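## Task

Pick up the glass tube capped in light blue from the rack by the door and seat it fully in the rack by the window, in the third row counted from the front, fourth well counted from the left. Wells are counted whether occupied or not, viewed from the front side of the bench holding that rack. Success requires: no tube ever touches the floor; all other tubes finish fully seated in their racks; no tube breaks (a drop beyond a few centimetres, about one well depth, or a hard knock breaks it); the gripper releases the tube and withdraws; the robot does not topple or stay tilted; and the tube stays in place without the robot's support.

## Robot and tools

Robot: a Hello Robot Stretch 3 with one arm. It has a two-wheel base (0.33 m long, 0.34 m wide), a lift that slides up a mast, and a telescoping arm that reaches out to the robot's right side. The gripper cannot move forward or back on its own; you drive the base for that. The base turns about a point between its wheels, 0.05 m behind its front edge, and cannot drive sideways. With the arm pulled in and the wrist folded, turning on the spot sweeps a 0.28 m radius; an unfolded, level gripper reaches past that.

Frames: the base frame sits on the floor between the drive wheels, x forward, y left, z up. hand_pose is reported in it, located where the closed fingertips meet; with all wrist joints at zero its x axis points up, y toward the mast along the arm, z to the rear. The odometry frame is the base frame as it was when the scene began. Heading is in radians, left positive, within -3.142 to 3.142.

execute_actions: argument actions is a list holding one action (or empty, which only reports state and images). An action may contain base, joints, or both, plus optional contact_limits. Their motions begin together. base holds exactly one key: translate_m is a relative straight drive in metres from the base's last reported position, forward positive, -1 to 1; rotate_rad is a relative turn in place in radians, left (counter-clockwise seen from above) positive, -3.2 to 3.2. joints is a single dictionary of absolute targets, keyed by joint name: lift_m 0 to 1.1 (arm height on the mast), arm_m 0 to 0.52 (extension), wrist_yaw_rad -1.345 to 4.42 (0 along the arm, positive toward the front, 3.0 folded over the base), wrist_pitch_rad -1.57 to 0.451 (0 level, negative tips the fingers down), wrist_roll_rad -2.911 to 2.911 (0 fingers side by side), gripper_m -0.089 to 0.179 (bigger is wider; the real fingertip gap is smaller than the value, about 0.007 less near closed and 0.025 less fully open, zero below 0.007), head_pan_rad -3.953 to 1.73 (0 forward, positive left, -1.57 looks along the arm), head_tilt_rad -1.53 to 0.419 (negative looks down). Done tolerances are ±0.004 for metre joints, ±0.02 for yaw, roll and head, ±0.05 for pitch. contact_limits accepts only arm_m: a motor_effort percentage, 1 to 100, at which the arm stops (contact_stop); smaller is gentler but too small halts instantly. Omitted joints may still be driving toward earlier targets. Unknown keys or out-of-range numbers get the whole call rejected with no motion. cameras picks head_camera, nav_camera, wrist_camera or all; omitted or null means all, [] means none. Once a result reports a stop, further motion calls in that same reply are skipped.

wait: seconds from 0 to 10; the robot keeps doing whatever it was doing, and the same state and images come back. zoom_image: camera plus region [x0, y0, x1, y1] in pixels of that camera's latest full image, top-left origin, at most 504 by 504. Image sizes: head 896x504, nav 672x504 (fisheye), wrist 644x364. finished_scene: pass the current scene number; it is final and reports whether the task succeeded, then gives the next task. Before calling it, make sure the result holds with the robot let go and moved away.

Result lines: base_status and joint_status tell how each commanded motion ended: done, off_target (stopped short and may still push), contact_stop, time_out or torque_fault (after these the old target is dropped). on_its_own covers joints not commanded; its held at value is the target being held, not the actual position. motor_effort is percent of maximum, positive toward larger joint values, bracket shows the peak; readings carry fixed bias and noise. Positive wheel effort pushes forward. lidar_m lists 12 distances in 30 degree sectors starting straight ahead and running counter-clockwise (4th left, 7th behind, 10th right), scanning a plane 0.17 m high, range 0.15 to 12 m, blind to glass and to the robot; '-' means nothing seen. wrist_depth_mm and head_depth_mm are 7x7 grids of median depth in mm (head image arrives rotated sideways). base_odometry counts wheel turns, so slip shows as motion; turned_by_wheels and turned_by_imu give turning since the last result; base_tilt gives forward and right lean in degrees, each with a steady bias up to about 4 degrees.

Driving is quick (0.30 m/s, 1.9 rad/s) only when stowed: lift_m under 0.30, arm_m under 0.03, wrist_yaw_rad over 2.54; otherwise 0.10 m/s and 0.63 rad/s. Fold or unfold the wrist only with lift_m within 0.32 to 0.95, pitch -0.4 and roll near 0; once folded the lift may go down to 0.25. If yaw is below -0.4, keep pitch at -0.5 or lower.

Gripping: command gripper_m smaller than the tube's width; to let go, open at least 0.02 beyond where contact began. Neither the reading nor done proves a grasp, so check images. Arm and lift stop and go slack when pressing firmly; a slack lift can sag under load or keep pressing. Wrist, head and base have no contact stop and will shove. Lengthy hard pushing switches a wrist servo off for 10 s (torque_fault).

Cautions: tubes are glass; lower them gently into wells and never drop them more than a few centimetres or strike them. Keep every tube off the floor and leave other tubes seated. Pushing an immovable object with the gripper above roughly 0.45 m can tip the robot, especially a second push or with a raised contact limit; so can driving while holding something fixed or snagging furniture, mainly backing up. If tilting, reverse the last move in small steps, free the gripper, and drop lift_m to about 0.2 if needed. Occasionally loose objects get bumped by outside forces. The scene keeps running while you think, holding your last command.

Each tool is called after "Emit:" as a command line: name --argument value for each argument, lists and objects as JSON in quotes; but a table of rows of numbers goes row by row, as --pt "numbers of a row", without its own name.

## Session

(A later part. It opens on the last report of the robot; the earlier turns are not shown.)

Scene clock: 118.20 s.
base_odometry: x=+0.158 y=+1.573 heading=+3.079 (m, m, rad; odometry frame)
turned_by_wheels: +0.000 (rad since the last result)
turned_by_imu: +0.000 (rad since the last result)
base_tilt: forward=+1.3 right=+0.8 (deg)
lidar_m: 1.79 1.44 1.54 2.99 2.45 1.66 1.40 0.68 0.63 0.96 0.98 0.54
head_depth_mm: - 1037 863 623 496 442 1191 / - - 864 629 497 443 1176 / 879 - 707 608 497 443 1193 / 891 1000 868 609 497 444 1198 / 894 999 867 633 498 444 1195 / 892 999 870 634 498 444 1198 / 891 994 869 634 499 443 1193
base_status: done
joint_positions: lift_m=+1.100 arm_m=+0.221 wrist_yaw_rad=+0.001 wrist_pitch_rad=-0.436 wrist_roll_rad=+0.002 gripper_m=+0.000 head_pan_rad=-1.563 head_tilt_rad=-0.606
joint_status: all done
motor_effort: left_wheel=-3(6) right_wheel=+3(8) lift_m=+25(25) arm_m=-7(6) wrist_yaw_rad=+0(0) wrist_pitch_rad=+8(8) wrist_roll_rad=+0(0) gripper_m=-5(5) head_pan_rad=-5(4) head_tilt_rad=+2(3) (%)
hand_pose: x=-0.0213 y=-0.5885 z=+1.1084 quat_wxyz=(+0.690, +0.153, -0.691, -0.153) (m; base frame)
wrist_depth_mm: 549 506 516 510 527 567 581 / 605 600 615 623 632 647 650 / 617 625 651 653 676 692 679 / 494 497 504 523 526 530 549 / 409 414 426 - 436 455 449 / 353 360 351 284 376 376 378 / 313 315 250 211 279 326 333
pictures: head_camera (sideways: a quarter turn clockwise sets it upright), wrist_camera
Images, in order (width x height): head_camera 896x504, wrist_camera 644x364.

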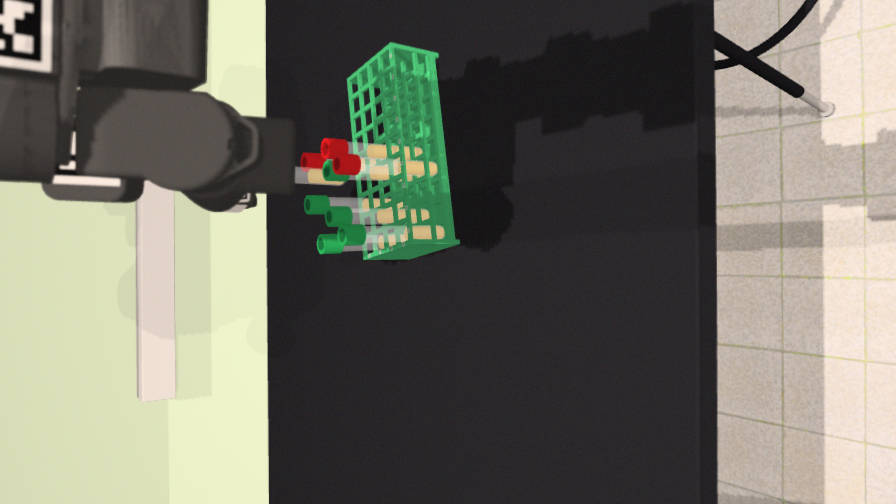

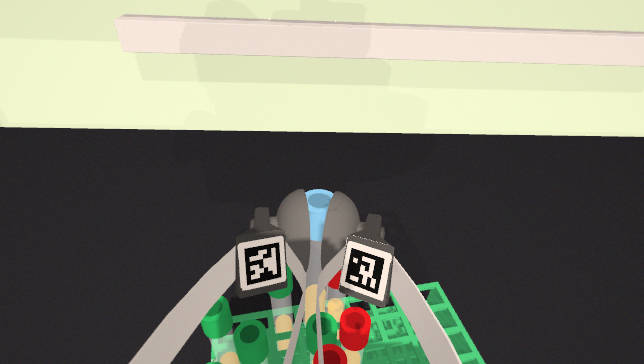

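Emit:
execute_actions --actions '[{"joints":{"lift_m":1.085}}]' --cameras '["head_camera","wrist_camera"]'

Emit:
zoom_image --camera "head_camera" --region '[270,100,430,280]'

Emit:
zoom_image --camera "wrist_camera" --region '[230,234,410,364]'

Scene clock: 120.07 s.
base_odometry: x=+0.158 y=+1.573 heading=+3.079 (m, m, rad; odometry frame)
turned_by_wheels: +0.000 (rad since the last result)
turned_by_imu: +0.000 (rad since the last result)
base_tilt: forward=+1.2 right=+0.9 (deg)
lidar_m: 1.78 1.44 1.55 2.99 2.45 1.66 1.40 0.68 0.63 0.96 0.98 0.55
head_depth_mm: - - 867 623 496 442 1188 / - - 824 630 496 443 1179 / 882 - 651 607 498 443 1190 / 893 999 867 609 498 444 1197 / 892 998 870 634 498 444 1193 / 889 999 869 634 498 444 1198 / 889 998 872 635 498 444 1197
base_status: not commanded
joint_positions: lift_m=+1.085 arm_m=+0.221 wrist_yaw_rad=+0.001 wrist_pitch_rad=-0.436 wrist_roll_rad=+0.002 gripper_m=+0.000 head_pan_rad=-1.563 head_tilt_rad=-0.606
joint_status: all done
motor_effort: left_wheel=-2(3) right_wheel=+3(2) lift_m=+16(23) arm_m=-7(7) wrist_yaw_rad=-1(0) wrist_pitch_rad=+8(8) wrist_roll_rad=+0(0) gripper_m=-5(5) head_pan_rad=-4(5) head_tilt_rad=+3(3) (%)
hand_pose: x=-0.0213 y=-0.5885 z=+1.0940 quat_wxyz=(+0.690, +0.153, -0.691, -0.153) (m; base frame)
wrist_depth_mm: 557 498 501 507 519 530 526 / 609 607 609 627 642 653 651 / 574 597 602 614 648 652 670 / 466 480 487 498 508 498 532 / 392 396 408 - 419 424 428 / 340 343 335 267 301 362 364 / 298 298 244 201 279 303 318
pictures: head_camera (sideways: a quarter turn clockwise sets it upright), wrist_camera
Images, in order (width x height): head_camera 896x504, wrist_camera 644x364.

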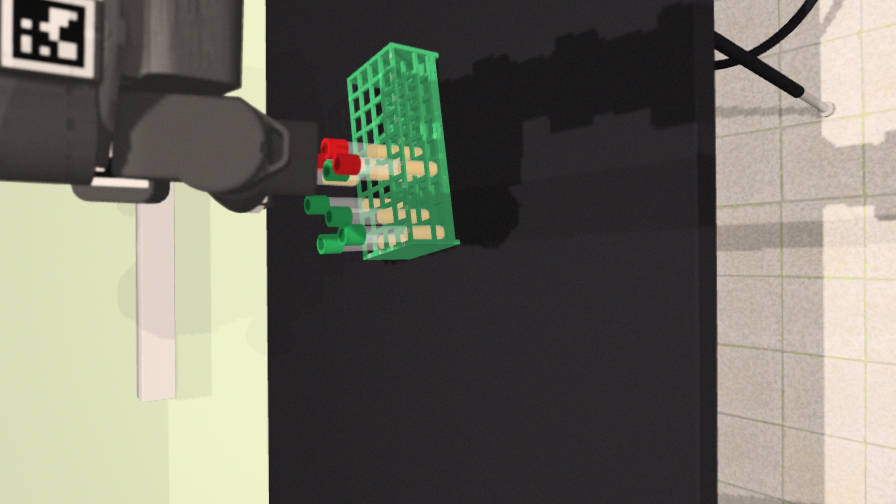

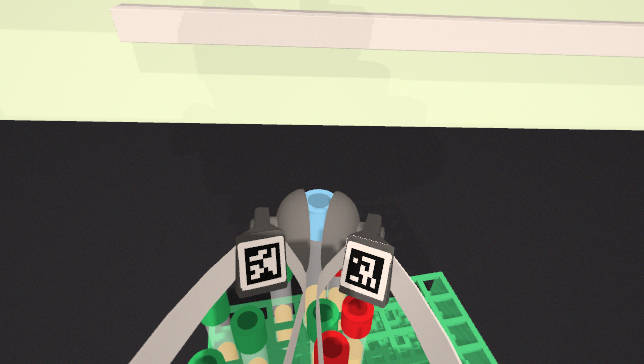

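Region (270, 100, 430, 280) of head_camera's 896x504 image, scaled by 2.800, with more detail than that image has.

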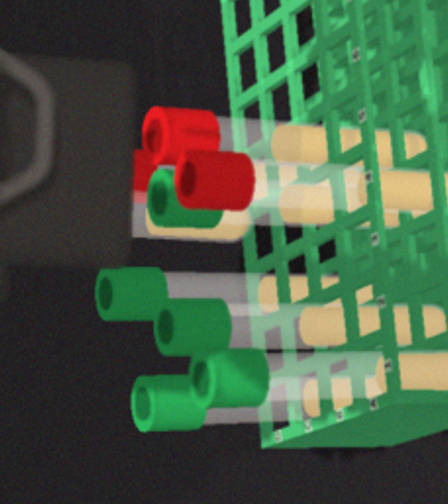

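Region (230, 234, 410, 364) of wrist_camera's 644x364 image, scaled by 2.800.

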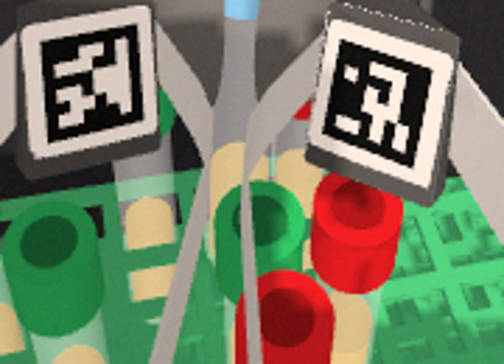

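Emit:
execute_actions --actions '[{"joints":{"lift_m":1.068}}]' --cameras '["head_camera"]'

Emit:
zoom_image --camera "head_camera" --region '[290,110,410,245]'

Scene clock: 121.40 s.
base_odometry: x=+0.158 y=+1.573 heading=+3.079 (m, m, rad; odometry frame)
turned_by_wheels: +0.000 (rad since the last result)
turned_by_imu: +0.000 (rad since the last result)
base_tilt: forward=+1.2 right=+1.0 (deg)
lidar_m: 1.78 1.44 1.54 2.98 2.45 1.66 1.39 0.68 0.63 0.96 0.98 0.54
head_depth_mm: - - 843 623 496 443 1186 / - - 821 630 497 443 1182 / 866 1016 634 608 497 443 1191 / 892 1001 869 610 498 444 1196 / 895 1000 865 632 499 444 1197 / 888 999 870 634 497 444 1191 / 890 998 869 634 498 444 1191
base_status: not commanded
joint_positions: lift_m=+1.068 arm_m=+0.221 wrist_yaw_rad=+0.001 wrist_pitch_rad=-0.436 wrist_roll_rad=+0.002 gripper_m=+0.000 head_pan_rad=-1.563 head_tilt_rad=-0.606
joint_status: all done
motor_effort: left_wheel=-2(3) right_wheel=+2(3) lift_m=+16(15) arm_m=-7(7) wrist_yaw_rad=+0(0) wrist_pitch_rad=+8(8) wrist_roll_rad=+0(0) gripper_m=-5(5) head_pan_rad=-5(5) head_tilt_rad=+3(3) (%)
hand_pose: x=-0.0213 y=-0.5885 z=+1.0770 quat_wxyz=(+0.690, +0.153, -0.691, -0.153) (m; base frame)
wrist_depth_mm: 555 548 488 503 502 516 519 / 606 610 618 638 629 653 660 / 561 559 570 586 591 606 631 / 438 446 457 470 470 483 499 / 374 371 385 - 393 399 406 / 319 321 191 190 279 340 343 / 281 284 213 219 248 288 299
pictures: head_camera (sideways: a quarter turn clockwise sets it upright)
Images, in order (width x height): head_camera 896x504.

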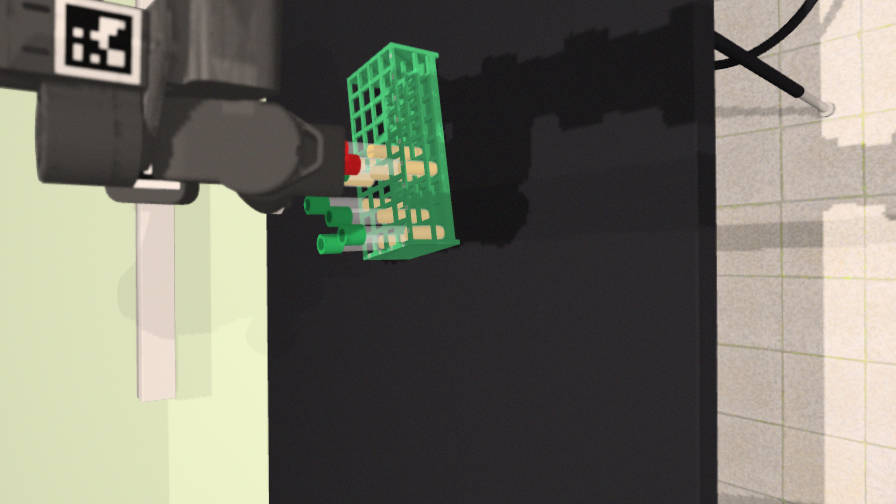

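Region (290, 110, 410, 245) of head_camera's 896x504 image, scaled by 3.733, with more detail than that image has.

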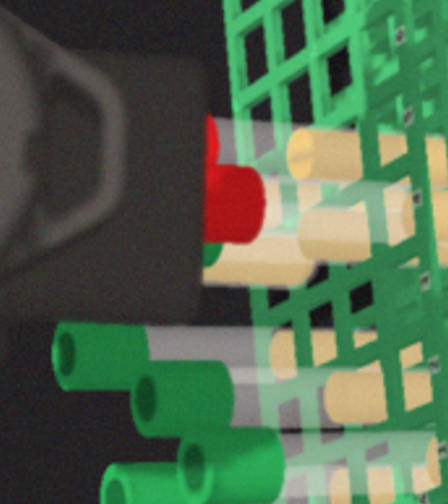

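Emit:
execute_actions --actions '[{"joints":{"lift_m":1.058}}]' --cameras '["head_camera","wrist_camera"]'

Emit:
zoom_image --camera "head_camera" --region '[290,110,410,245]'

Scene clock: 122.70 s.
base_odometry: x=+0.158 y=+1.573 heading=+3.079 (m, m, rad; odometry frame)
turned_by_wheels: +0.000 (rad since the last result)
turned_by_imu: +0.000 (rad since the last result)
base_tilt: forward=+1.3 right=+0.9 (deg)
lidar_m: 1.78 1.43 1.55 2.98 2.46 1.66 1.40 0.68 0.63 0.96 0.98 0.54
head_depth_mm: - - 802 624 496 442 1190 / 869 - 781 630 497 443 1183 / 879 1018 636 608 497 444 1193 / 894 998 866 608 497 444 1190 / 890 997 866 632 498 443 1196 / 893 1000 870 633 498 444 1193 / 892 996 871 635 498 444 1191
base_status: not commanded
joint_positions: lift_m=+1.058 arm_m=+0.221 wrist_yaw_rad=+0.001 wrist_pitch_rad=-0.436 wrist_roll_rad=+0.002 gripper_m=+0.000 head_pan_rad=-1.563 head_tilt_rad=-0.606
joint_status: all done
motor_effort: left_wheel=-3(2) right_wheel=+2(3) lift_m=+16(14) arm_m=-6(7) wrist_yaw_rad=+0(1) wrist_pitch_rad=+8(8) wrist_roll_rad=+0(0) gripper_m=-5(5) head_pan_rad=-4(5) head_tilt_rad=+3(3) (%)
hand_pose: x=-0.0213 y=-0.5885 z=+1.0670 quat_wxyz=(+0.690, +0.153, -0.691, -0.153) (m; base frame)
wrist_depth_mm: 548 556 555 498 497 511 518 / 593 612 624 621 633 650 656 / 523 543 543 560 573 587 601 / 427 428 442 454 455 463 471 / 354 364 370 - 380 385 389 / 309 309 181 186 275 326 329 / 270 272 205 213 236 257 288
pictures: head_camera (sideways: a quarter turn clockwise sets it upright), wrist_camera
Images, in order (width x height): head_camera 896x504, wrist_camera 644x364.

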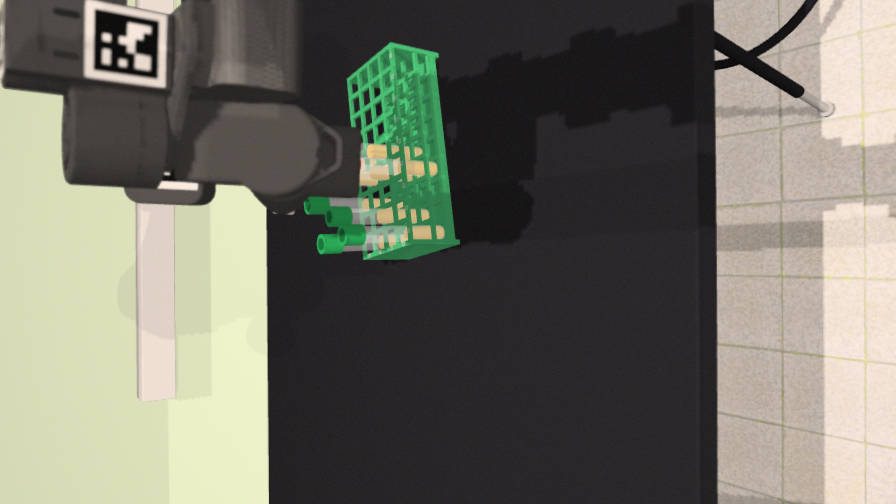

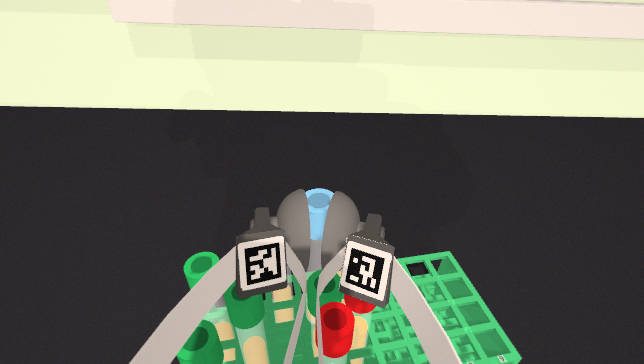

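Region (290, 110, 410, 245) of head_camera's 896x504 image, scaled by 3.733, with more detail than that image has.

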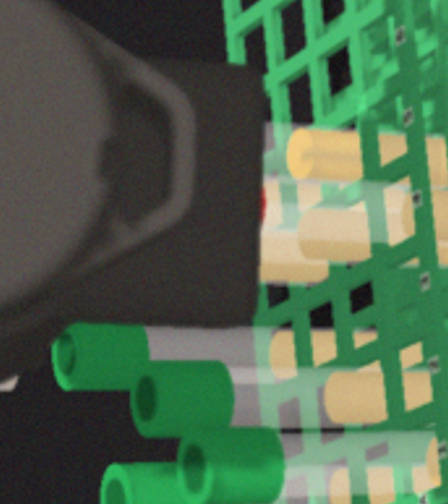

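Emit:
execute_actions --actions '[{"joints":{"lift_m":1.048}}]' --cameras '["head_camera","wrist_camera"]'

Emit:
zoom_image --camera "head_camera" --region '[290,110,410,245]'

Emit:
zoom_image --camera "wrist_camera" --region '[230,234,410,364]'

Scene clock: 124.33 s.
base_odometry: x=+0.158 y=+1.573 heading=+3.079 (m, m, rad; odometry frame)
turned_by_wheels: +0.000 (rad since the last result)
turned_by_imu: +0.000 (rad since the last result)
base_tilt: forward=+1.2 right=+0.9 (deg)
lidar_m: 1.78 1.44 1.54 2.98 2.45 1.66 1.39 0.68 0.63 0.96 0.98 0.54
head_depth_mm: 861 - 781 623 496 442 1187 / 868 - 784 631 498 443 1183 / 879 999 - 608 497 444 1190 / 893 1001 866 608 498 443 1195 / 891 1002 868 633 499 444 1197 / 891 999 871 633 499 444 1194 / 889 1000 867 634 499 444 1195
base_status: not commanded
joint_positions: lift_m=+1.048 arm_m=+0.221 wrist_yaw_rad=+0.001 wrist_pitch_rad=-0.436 wrist_roll_rad=+0.002 gripper_m=+0.000 head_pan_rad=-1.563 head_tilt_rad=-0.606
joint_status: all done
motor_effort: left_wheel=-3(2) right_wheel=+2(2) lift_m=+16(15) arm_m=-8(7) wrist_yaw_rad=-1(0) wrist_pitch_rad=+7(8) wrist_roll_rad=+0(0) gripper_m=-5(4) head_pan_rad=-6(5) head_tilt_rad=+3(3) (%)
hand_pose: x=-0.0213 y=-0.5885 z=+1.0570 quat_wxyz=(+0.690, +0.153, -0.691, -0.153) (m; base frame)
wrist_depth_mm: 561 550 566 579 569 504 514 / 606 600 611 634 650 644 645 / 508 512 530 540 549 562 580 / 410 413 419 438 442 446 461 / 343 350 354 - 361 370 376 / 297 298 175 174 254 306 322 / 260 261 207 205 227 234 279
pictures: head_camera (sideways: a quarter turn clockwise sets it upright), wrist_camera
Images, in order (width x height): head_camera 896x504, wrist_camera 644x364.

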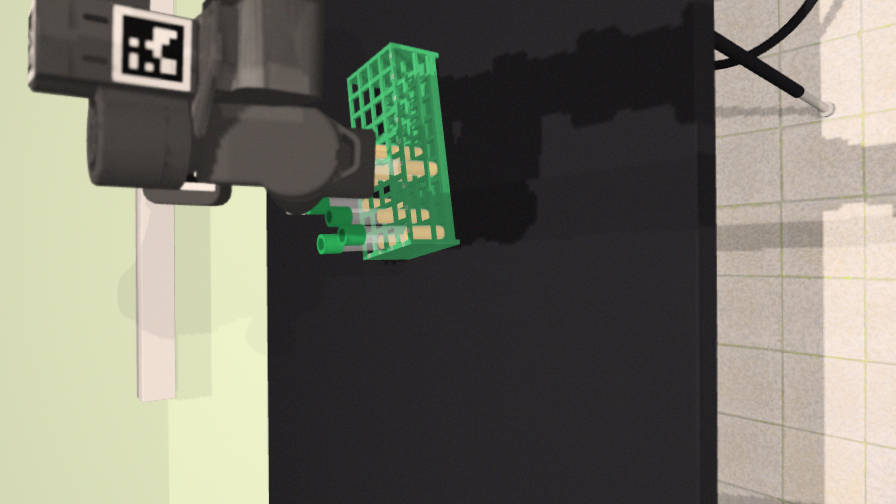

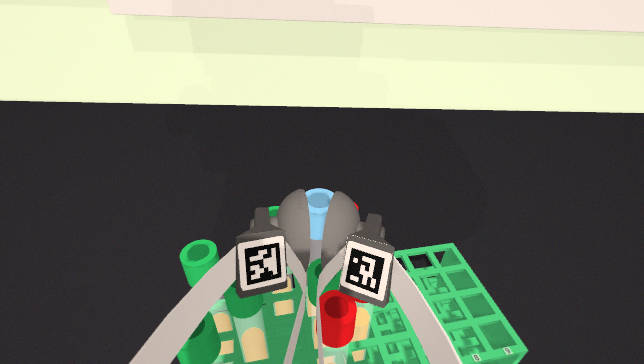

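Region (290, 110, 410, 245) of head_camera's 896x504 image, scaled by 3.733, with more detail than that image has.

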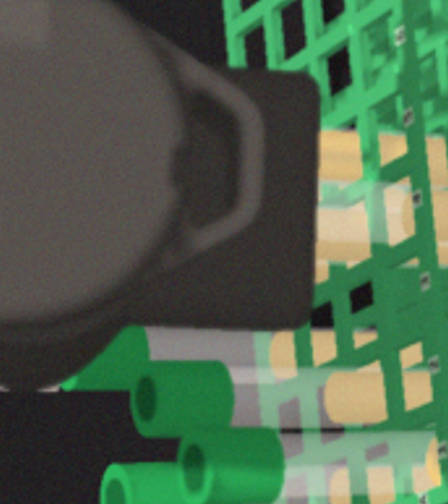

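Region (230, 234, 410, 364) of wrist_camera's 644x364 image, scaled by 2.800.

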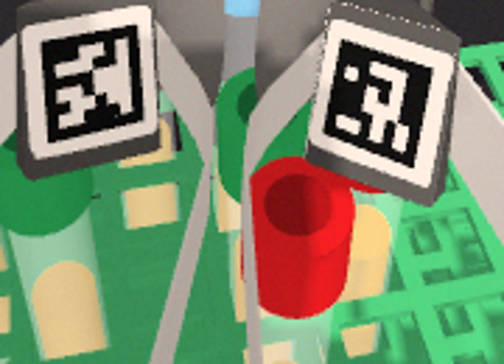

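Emit:
execute_actions --actions '[{"joints":{"lift_m":1.038}}]' --cameras '["wrist_camera"]'

Emit:
execute_actions --actions '[{"joints":{"lift_m":1.03}}]' --cameras '["wrist_camera","head_camera"]'

Scene clock: 125.63 s.
base_odometry: x=+0.158 y=+1.573 heading=+3.079 (m, m, rad; odometry frame)
turned_by_wheels: +0.000 (rad since the last result)
turned_by_imu: +0.000 (rad since the last result)
base_tilt: forward=+1.3 right=+0.9 (deg)
lidar_m: 1.78 1.44 1.55 2.98 2.46 1.66 1.40 0.68 0.63 0.96 0.98 0.54
head_depth_mm: 868 - 764 623 496 442 1188 / 880 - 673 630 497 443 1181 / 893 952 - 607 497 443 1195 / 891 998 865 610 497 444 1194 / 894 995 870 633 498 444 1193 / 893 997 869 633 498 444 1192 / 889 995 871 635 499 445 1191
base_status: not commanded
joint_positions: lift_m=+1.038 arm_m=+0.221 wrist_yaw_rad=+0.001 wrist_pitch_rad=-0.413 wrist_roll_rad=+0.002 gripper_m=+0.000 head_pan_rad=-1.563 head_tilt_rad=-0.606
joint_status: all done
motor_effort: left_wheel=-2(3) right_wheel=+2(3) lift_m=+14(16) arm_m=-7(8) wrist_yaw_rad=-1(1) wrist_pitch_rad=-3(8) wrist_roll_rad=+0(0) gripper_m=-4(5) head_pan_rad=-5(5) head_tilt_rad=+3(3) (%)
hand_pose: x=-0.0213 y=-0.5914 z=+1.0521 quat_wxyz=(+0.692, +0.145, -0.692, -0.145) (m; base frame)
wrist_depth_mm: 557 565 568 495 504 511 518 / 609 604 614 625 624 636 648 / 516 514 541 553 585 573 602 / 415 417 425 433 447 455 466 / 340 343 353 - 368 371 376 / 295 295 169 172 252 306 315 / 256 257 195 200 218 230 275
pictures: wrist_camera
Images, in order (width x height): wrist_camera 644x364.

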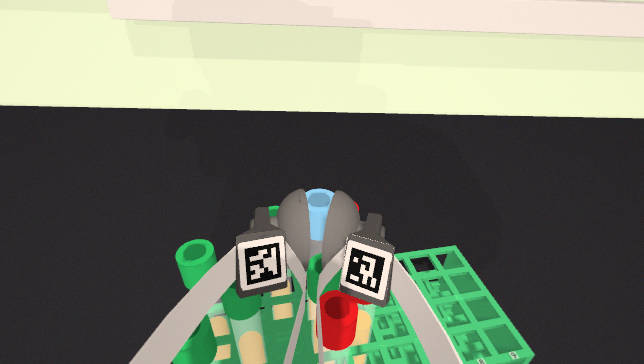

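Scene clock: 126.33 s.
base_odometry: x=+0.158 y=+1.573 heading=+3.079 (m, m, rad; odometry frame)
turned_by_wheels: +0.000 (rad since the last result)
turned_by_imu: +0.000 (rad since the last result)
base_tilt: forward=+1.3 right=+0.9 (deg)
lidar_m: 1.78 1.44 1.54 2.98 2.46 1.66 1.40 0.68 0.63 0.96 0.98 0.54
head_depth_mm: 884 - - 624 496 442 1191 / 881 - - 631 496 443 1185 / 895 903 - 608 498 443 1190 / 894 1000 869 610 498 443 1194 / 891 1000 868 634 498 444 1193 / 893 1000 872 634 498 444 1191 / 890 995 874 635 498 444 1192
base_status: not commanded
joint_positions: lift_m=+1.031 arm_m=+0.221 wrist_yaw_rad=-0.004 wrist_pitch_rad=-0.386 wrist_roll_rad=+0.002 gripper_m=+0.000 head_pan_rad=-1.563 head_tilt_rad=-0.606
joint_status: all done
motor_effort: left_wheel=-3(3) right_wheel=+4(3) lift_m=+11(9) arm_m=-5(7) wrist_yaw_rad=+4(4) wrist_pitch_rad=-16(17) wrist_roll_rad=+0(0) gripper_m=-5(5) head_pan_rad=-5(4) head_tilt_rad=+3(3) (%)
hand_pose: x=-0.0224 y=-0.5946 z=+1.0505 quat_wxyz=(+0.693, +0.134, -0.694, -0.137) (m; base frame)
wrist_depth_mm: 546 482 480 487 500 505 514 / 590 606 594 610 634 642 643 / 528 545 560 584 595 611 626 / 427 428 433 446 457 458 472 / 346 350 361 - 369 375 379 / 295 296 166 172 267 317 320 / 257 259 197 196 217 239 276
pictures: head_camera (sideways: a quarter turn clockwise sets it upright), wrist_camera
Images, in order (width x height): head_camera 896x504, wrist_camera 644x364.

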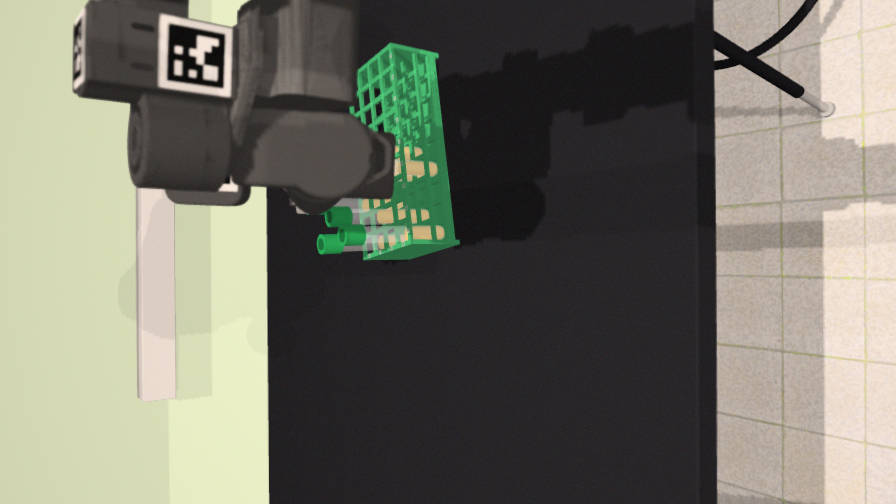

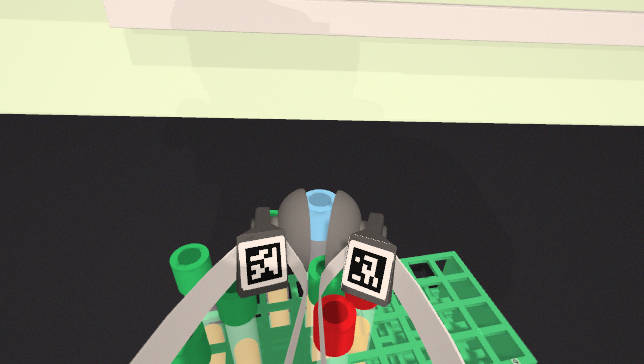

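Emit:
execute_actions --actions '[{"joints":{"lift_m":1.043}}]' --cameras '["wrist_camera","head_camera"]'

Emit:
zoom_image --camera "head_camera" --region '[330,120,450,255]'

Emit:
zoom_image --camera "wrist_camera" --region '[240,190,410,364]'

Scene clock: 127.70 s.
base_odometry: x=+0.158 y=+1.573 heading=+3.079 (m, m, rad; odometry frame)
turned_by_wheels: +0.000 (rad since the last result)
turned_by_imu: +0.000 (rad since the last result)
base_tilt: forward=+1.2 right=+1.0 (deg)
lidar_m: 1.78 1.44 1.55 2.98 2.45 1.66 1.40 0.68 0.63 0.96 0.98 0.54
head_depth_mm: 866 - 781 623 496 442 1191 / 882 - 765 631 497 443 1181 / 892 1000 - 609 498 443 1189 / 893 1002 865 608 498 444 1193 / 891 996 870 633 498 444 1195 / 894 997 871 634 499 444 1191 / 890 997 872 635 499 444 1194
base_status: not commanded
joint_positions: lift_m=+1.043 arm_m=+0.221 wrist_yaw_rad=-0.002 wrist_pitch_rad=-0.427 wrist_roll_rad=+0.002 gripper_m=+0.000 head_pan_rad=-1.563 head_tilt_rad=-0.606
joint_status: all done
motor_effort: left_wheel=-3(3) right_wheel=+3(4) lift_m=+25(24) arm_m=-4(5) wrist_yaw_rad=+3(4) wrist_pitch_rad=+3(16) wrist_roll_rad=+0(0) gripper_m=-5(6) head_pan_rad=-5(4) head_tilt_rad=+2(3) (%)
hand_pose: x=-0.0220 y=-0.5895 z=+1.0534 quat_wxyz=(+0.691, +0.149, -0.691, -0.151) (m; base frame)
wrist_depth_mm: 550 554 563 570 583 514 514 / 603 594 610 619 628 643 649 / 501 517 534 545 557 559 581 / 407 414 422 435 436 442 451 / 342 344 353 - 358 366 375 / 293 295 172 173 252 305 317 / 258 259 203 202 221 224 274
pictures: head_camera (sideways: a quarter turn clockwise sets it upright), wrist_camera
Images, in order (width x height): head_camera 896x504, wrist_camera 644x364.

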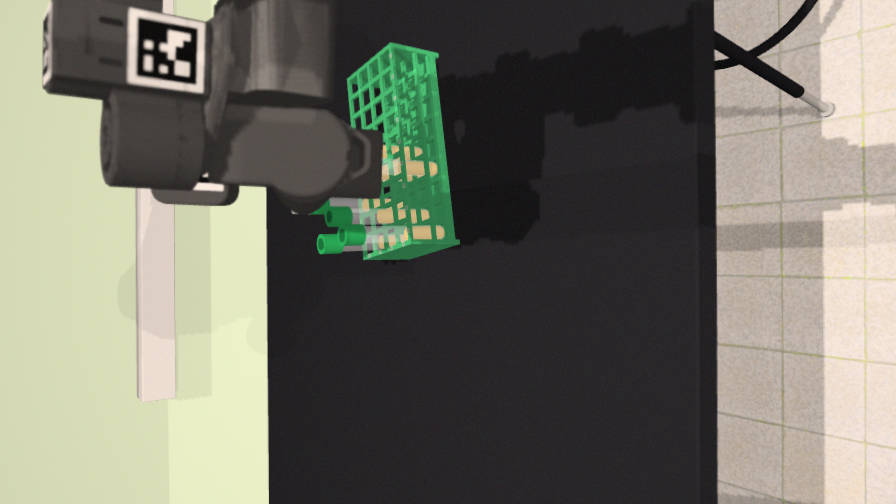

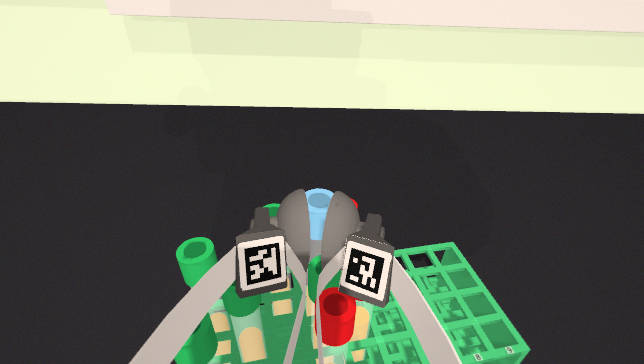

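Region (330, 120, 450, 255) of head_camera's 896x504 image, scaled by 3.733, with more detail than that image has.

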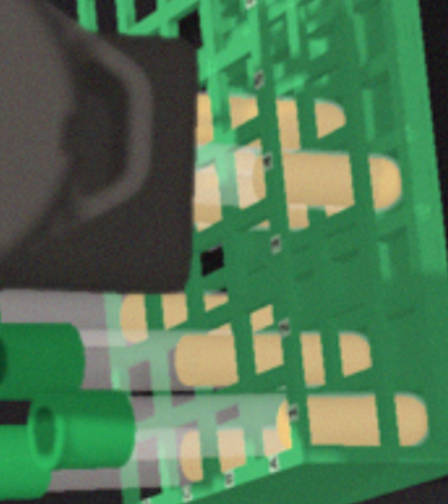

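Region (240, 190, 410, 364) of wrist_camera's 644x364 image, scaled by 2.897; it fills the left 492 columns of this view, and the rest is white.

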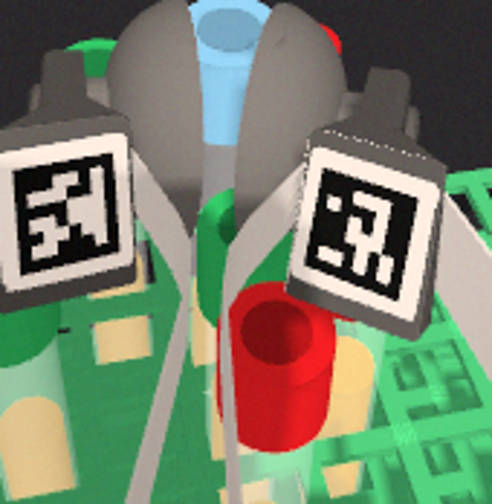

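Emit:
execute_actions --actions '[{"joints":{"gripper_m":0.022}}]' --cameras '["wrist_camera"]'

Emit:
execute_actions --actions '[{"joints":{"gripper_m":0.036}}]' --cameras '["wrist_camera"]'

Scene clock: 129.50 s.
base_odometry: x=+0.158 y=+1.573 heading=+3.079 (m, m, rad; odometry frame)
turned_by_wheels: +0.000 (rad since the last result)
turned_by_imu: +0.000 (rad since the last result)
base_tilt: forward=+1.2 right=+1.0 (deg)
lidar_m: 1.78 1.44 1.54 2.98 2.45 1.66 1.40 0.68 0.63 0.97 0.98 0.54
head_depth_mm: 866 - 782 623 496 442 1190 / 881 - 763 630 497 443 1182 / 896 1001 - 608 498 443 1194 / 894 997 870 608 499 443 1192 / 893 998 870 632 499 444 1198 / 891 997 871 632 498 444 1197 / 892 996 872 633 498 444 1194
base_status: not commanded
joint_positions: lift_m=+1.043 arm_m=+0.221 wrist_yaw_rad=-0.001 wrist_pitch_rad=-0.427 wrist_roll_rad=+0.002 gripper_m=+0.022 head_pan_rad=-1.563 head_tilt_rad=-0.606
joint_status: all done
motor_effort: left_wheel=-3(2) right_wheel=+3(3) lift_m=+25(25) arm_m=-5(5) wrist_yaw_rad=+2(2) wrist_pitch_rad=+3(3) wrist_roll_rad=+0(0) gripper_m=+2(85) head_pan_rad=-5(5) head_tilt_rad=+2(3) (%)
hand_pose: x=-0.0218 y=-0.5895 z=+1.0534 quat_wxyz=(+0.691, +0.149, -0.691, -0.151) (m; base frame)
wrist_depth_mm: 551 562 559 569 575 508 514 / 604 613 620 624 637 640 663 / 511 515 531 534 554 570 582 / 411 415 427 432 439 442 452 / 340 351 363 206 366 371 371 / 291 298 174 172 255 308 319 / 257 259 198 201 224 228 274
pictures: wrist_camera
Images, in order (width x height): wrist_camera 644x364.

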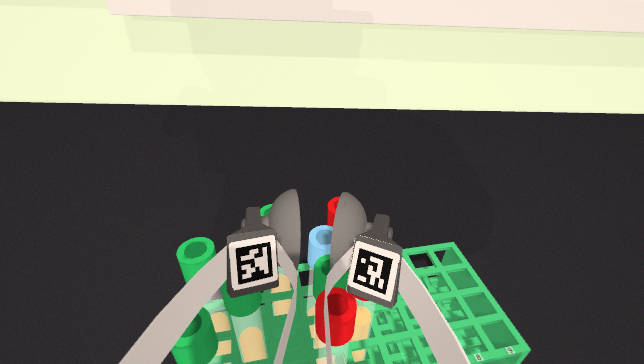

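Scene clock: 130.13 s.
base_odometry: x=+0.158 y=+1.573 heading=+3.079 (m, m, rad; odometry frame)
turned_by_wheels: +0.000 (rad since the last result)
turned_by_imu: +0.000 (rad since the last result)
base_tilt: forward=+1.3 right=+0.9 (deg)
lidar_m: 1.78 1.44 1.54 2.99 2.46 1.66 1.40 0.68 0.63 0.96 0.98 0.54
head_depth_mm: 868 - 780 624 496 443 1191 / 882 - 767 628 497 443 1179 / 893 1000 - 609 497 443 1193 / 894 998 844 610 498 443 1194 / 894 1001 868 634 498 444 1192 / 890 998 869 634 498 443 1194 / 889 997 869 633 498 444 1194
base_status: not commanded
joint_positions: lift_m=+1.043 arm_m=+0.221 wrist_yaw_rad=+0.000 wrist_pitch_rad=-0.428 wrist_roll_rad=+0.002 gripper_m=+0.036 head_pan_rad=-1.563 head_tilt_rad=-0.606
joint_status: all done
motor_effort: left_wheel=-2(2) right_wheel=+3(2) lift_m=+24(25) arm_m=-5(5) wrist_yaw_rad=+1(1) wrist_pitch_rad=+4(4) wrist_roll_rad=+0(0) gripper_m=+1(69) head_pan_rad=-5(5) head_tilt_rad=+4(3) (%)
hand_pose: x=-0.0216 y=-0.5894 z=+1.0532 quat_wxyz=(+0.691, +0.150, -0.691, -0.151) (m; base frame)
wrist_depth_mm: 550 559 566 572 574 502 514 / 598 611 613 632 619 643 648 / 498 519 533 540 552 570 580 / 409 415 425 429 438 449 457 / 340 343 364 329 367 366 375 / 291 296 167 210 255 305 316 / 257 255 196 201 224 224 278
pictures: wrist_camera
Images, in order (width x height): wrist_camera 644x364.

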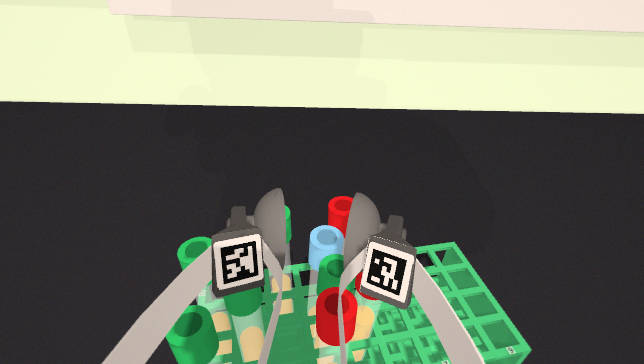

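Dropped in. Raise and verify.

Emit:
execute_actions --actions '[{"joints":{"lift_m":1.095}}]' --cameras '[]'

Emit:
execute_actions --actions '[{"joints":{"arm_m":0.06}}]' --cameras '["head_camera","wrist_camera"]'

Emit:
zoom_image --camera "head_camera" --region '[280,30,470,270]'

Emit:
zoom_image --camera "wrist_camera" --region '[200,100,460,280]'

Scene clock: 132.20 s.
base_odometry: x=+0.158 y=+1.573 heading=+3.079 (m, m, rad; odometry frame)
turned_by_wheels: +0.000 (rad since the last result)
turned_by_imu: +0.000 (rad since the last result)
base_tilt: forward=+1.2 right=+0.9 (deg)
lidar_m: 1.78 1.44 1.55 2.98 2.46 1.66 1.40 0.68 0.63 0.96 0.98 0.54
head_depth_mm: - 1046 864 624 496 442 1191 / - - 823 630 497 443 1181 / 880 - 707 607 497 443 1195 / 894 1002 867 609 498 443 1194 / 890 999 867 633 497 444 1195 / 893 999 869 633 499 444 1194 / 891 998 868 635 499 444 1193
base_status: not commanded
joint_positions: lift_m=+1.095 arm_m=+0.221 wrist_yaw_rad=+0.000 wrist_pitch_rad=-0.433 wrist_roll_rad=+0.002 gripper_m=+0.036 head_pan_rad=-1.563 head_tilt_rad=-0.606
joint_status: all done
motor_effort: left_wheel=-2(2) right_wheel=+3(2) lift_m=+25(28) arm_m=-4(5) wrist_yaw_rad=+0(1) wrist_pitch_rad=+6(6) wrist_roll_rad=+0(0) gripper_m=+1(1) head_pan_rad=-5(5) head_tilt_rad=+3(2) (%)
hand_pose: x=-0.0216 y=-0.5887 z=+1.1040 quat_wxyz=(+0.690, +0.152, -0.691, -0.153) (m; base frame)
wrist_depth_mm: 548 497 511 507 518 530 578 / 598 605 621 627 636 645 651 / 603 606 635 682 672 680 694 / 486 501 512 521 521 536 548 / 407 418 430 423 444 434 446 / 349 357 341 281 365 371 378 / 307 308 247 246 281 326 332
pictures: none
No camera images: the call's "cameras" was empty. Leave "cameras" out to get every camera's image.

Scene clock: 134.63 s.
base_odometry: x=+0.158 y=+1.573 heading=+3.079 (m, m, rad; odometry frame)
turned_by_wheels: +0.000 (rad since the last result)
turned_by_imu: +0.000 (rad since the last result)
base_tilt: forward=+1.2 right=+0.8 (deg)
lidar_m: 1.78 1.44 1.54 2.99 2.46 1.66 1.40 0.68 0.63 0.96 0.98 0.54
head_depth_mm: - - - 586 497 442 1190 / - - - - 498 443 1181 / 879 - - 588 497 443 1197 / 894 1003 869 609 497 443 1195 / 892 999 870 633 498 443 1199 / 893 999 872 635 498 444 1193 / 893 997 871 634 499 444 1192
base_status: not commanded
joint_positions: lift_m=+1.095 arm_m=+0.060 wrist_yaw_rad=+0.000 wrist_pitch_rad=-0.433 wrist_roll_rad=+0.002 gripper_m=+0.036 head_pan_rad=-1.563 head_tilt_rad=-0.606
joint_status: all done
motor_effort: left_wheel=-2(3) right_wheel=+3(3) lift_m=+24(25) arm_m=-7(6) wrist_yaw_rad=+0(0) wrist_pitch_rad=+6(7) wrist_roll_rad=+0(0) gripper_m=+1(1) head_pan_rad=-5(5) head_tilt_rad=+3(3) (%)
hand_pose: x=-0.0216 y=-0.4278 z=+1.1039 quat_wxyz=(+0.690, +0.152, -0.691, -0.153) (m; base frame)
wrist_depth_mm: 688 693 630 639 664 671 732 / 724 756 774 760 797 809 796 / 600 620 630 652 677 655 682 / 482 495 505 363 524 529 547 / 406 409 428 362 402 433 450 / 351 360 347 363 366 375 378 / 308 311 316 320 323 326 328
pictures: head_camera (sideways: a quarter turn clockwise sets it upright), wrist_camera
Images, in order (width x height): head_camera 896x504, wrist_camera 644x364.

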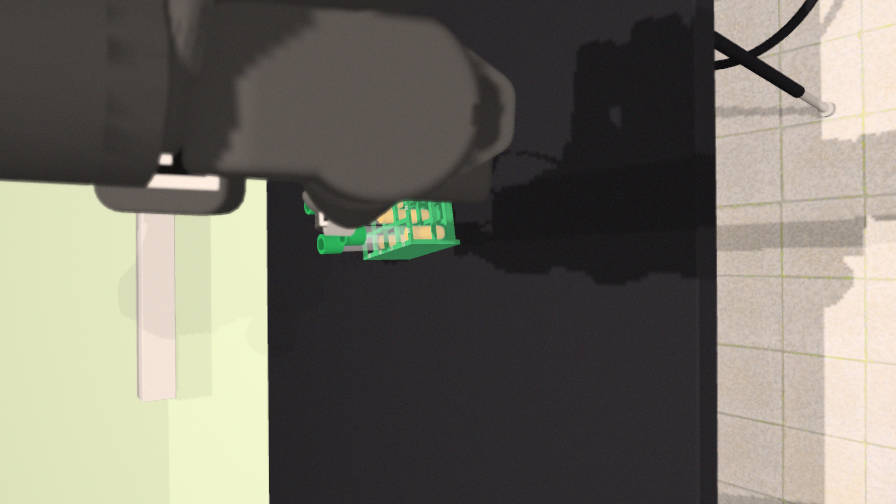

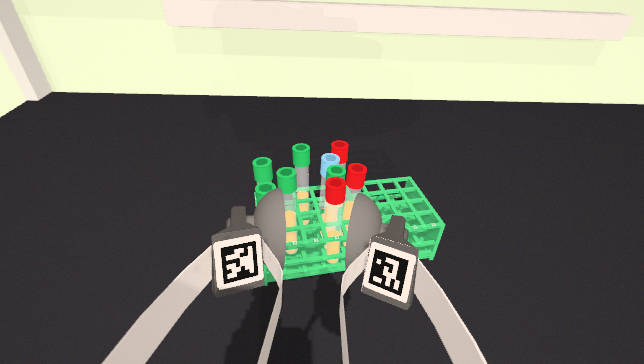

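Region (280, 30, 470, 270) of head_camera's 896x504 image, scaled by 2.100, with more detail than that image has; it fills the left 399 columns of this view, and the rest is white.

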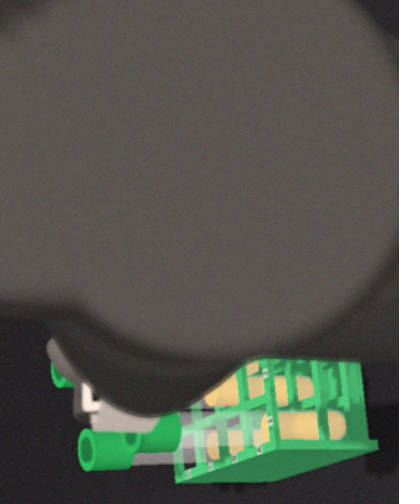

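Region (200, 100, 460, 280) of wrist_camera's 644x364 image, scaled by 1.938; it fills the top 349 rows of this view, and the rest is white.

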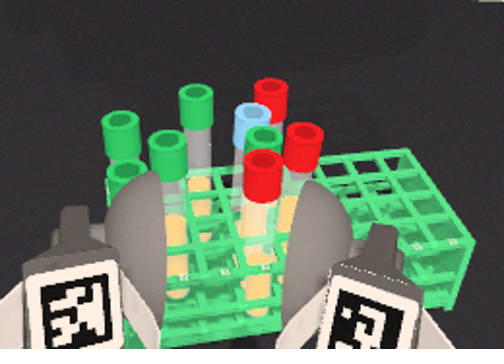

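Emit:
finished_scene --scene 2

The scene is finished: the task was done.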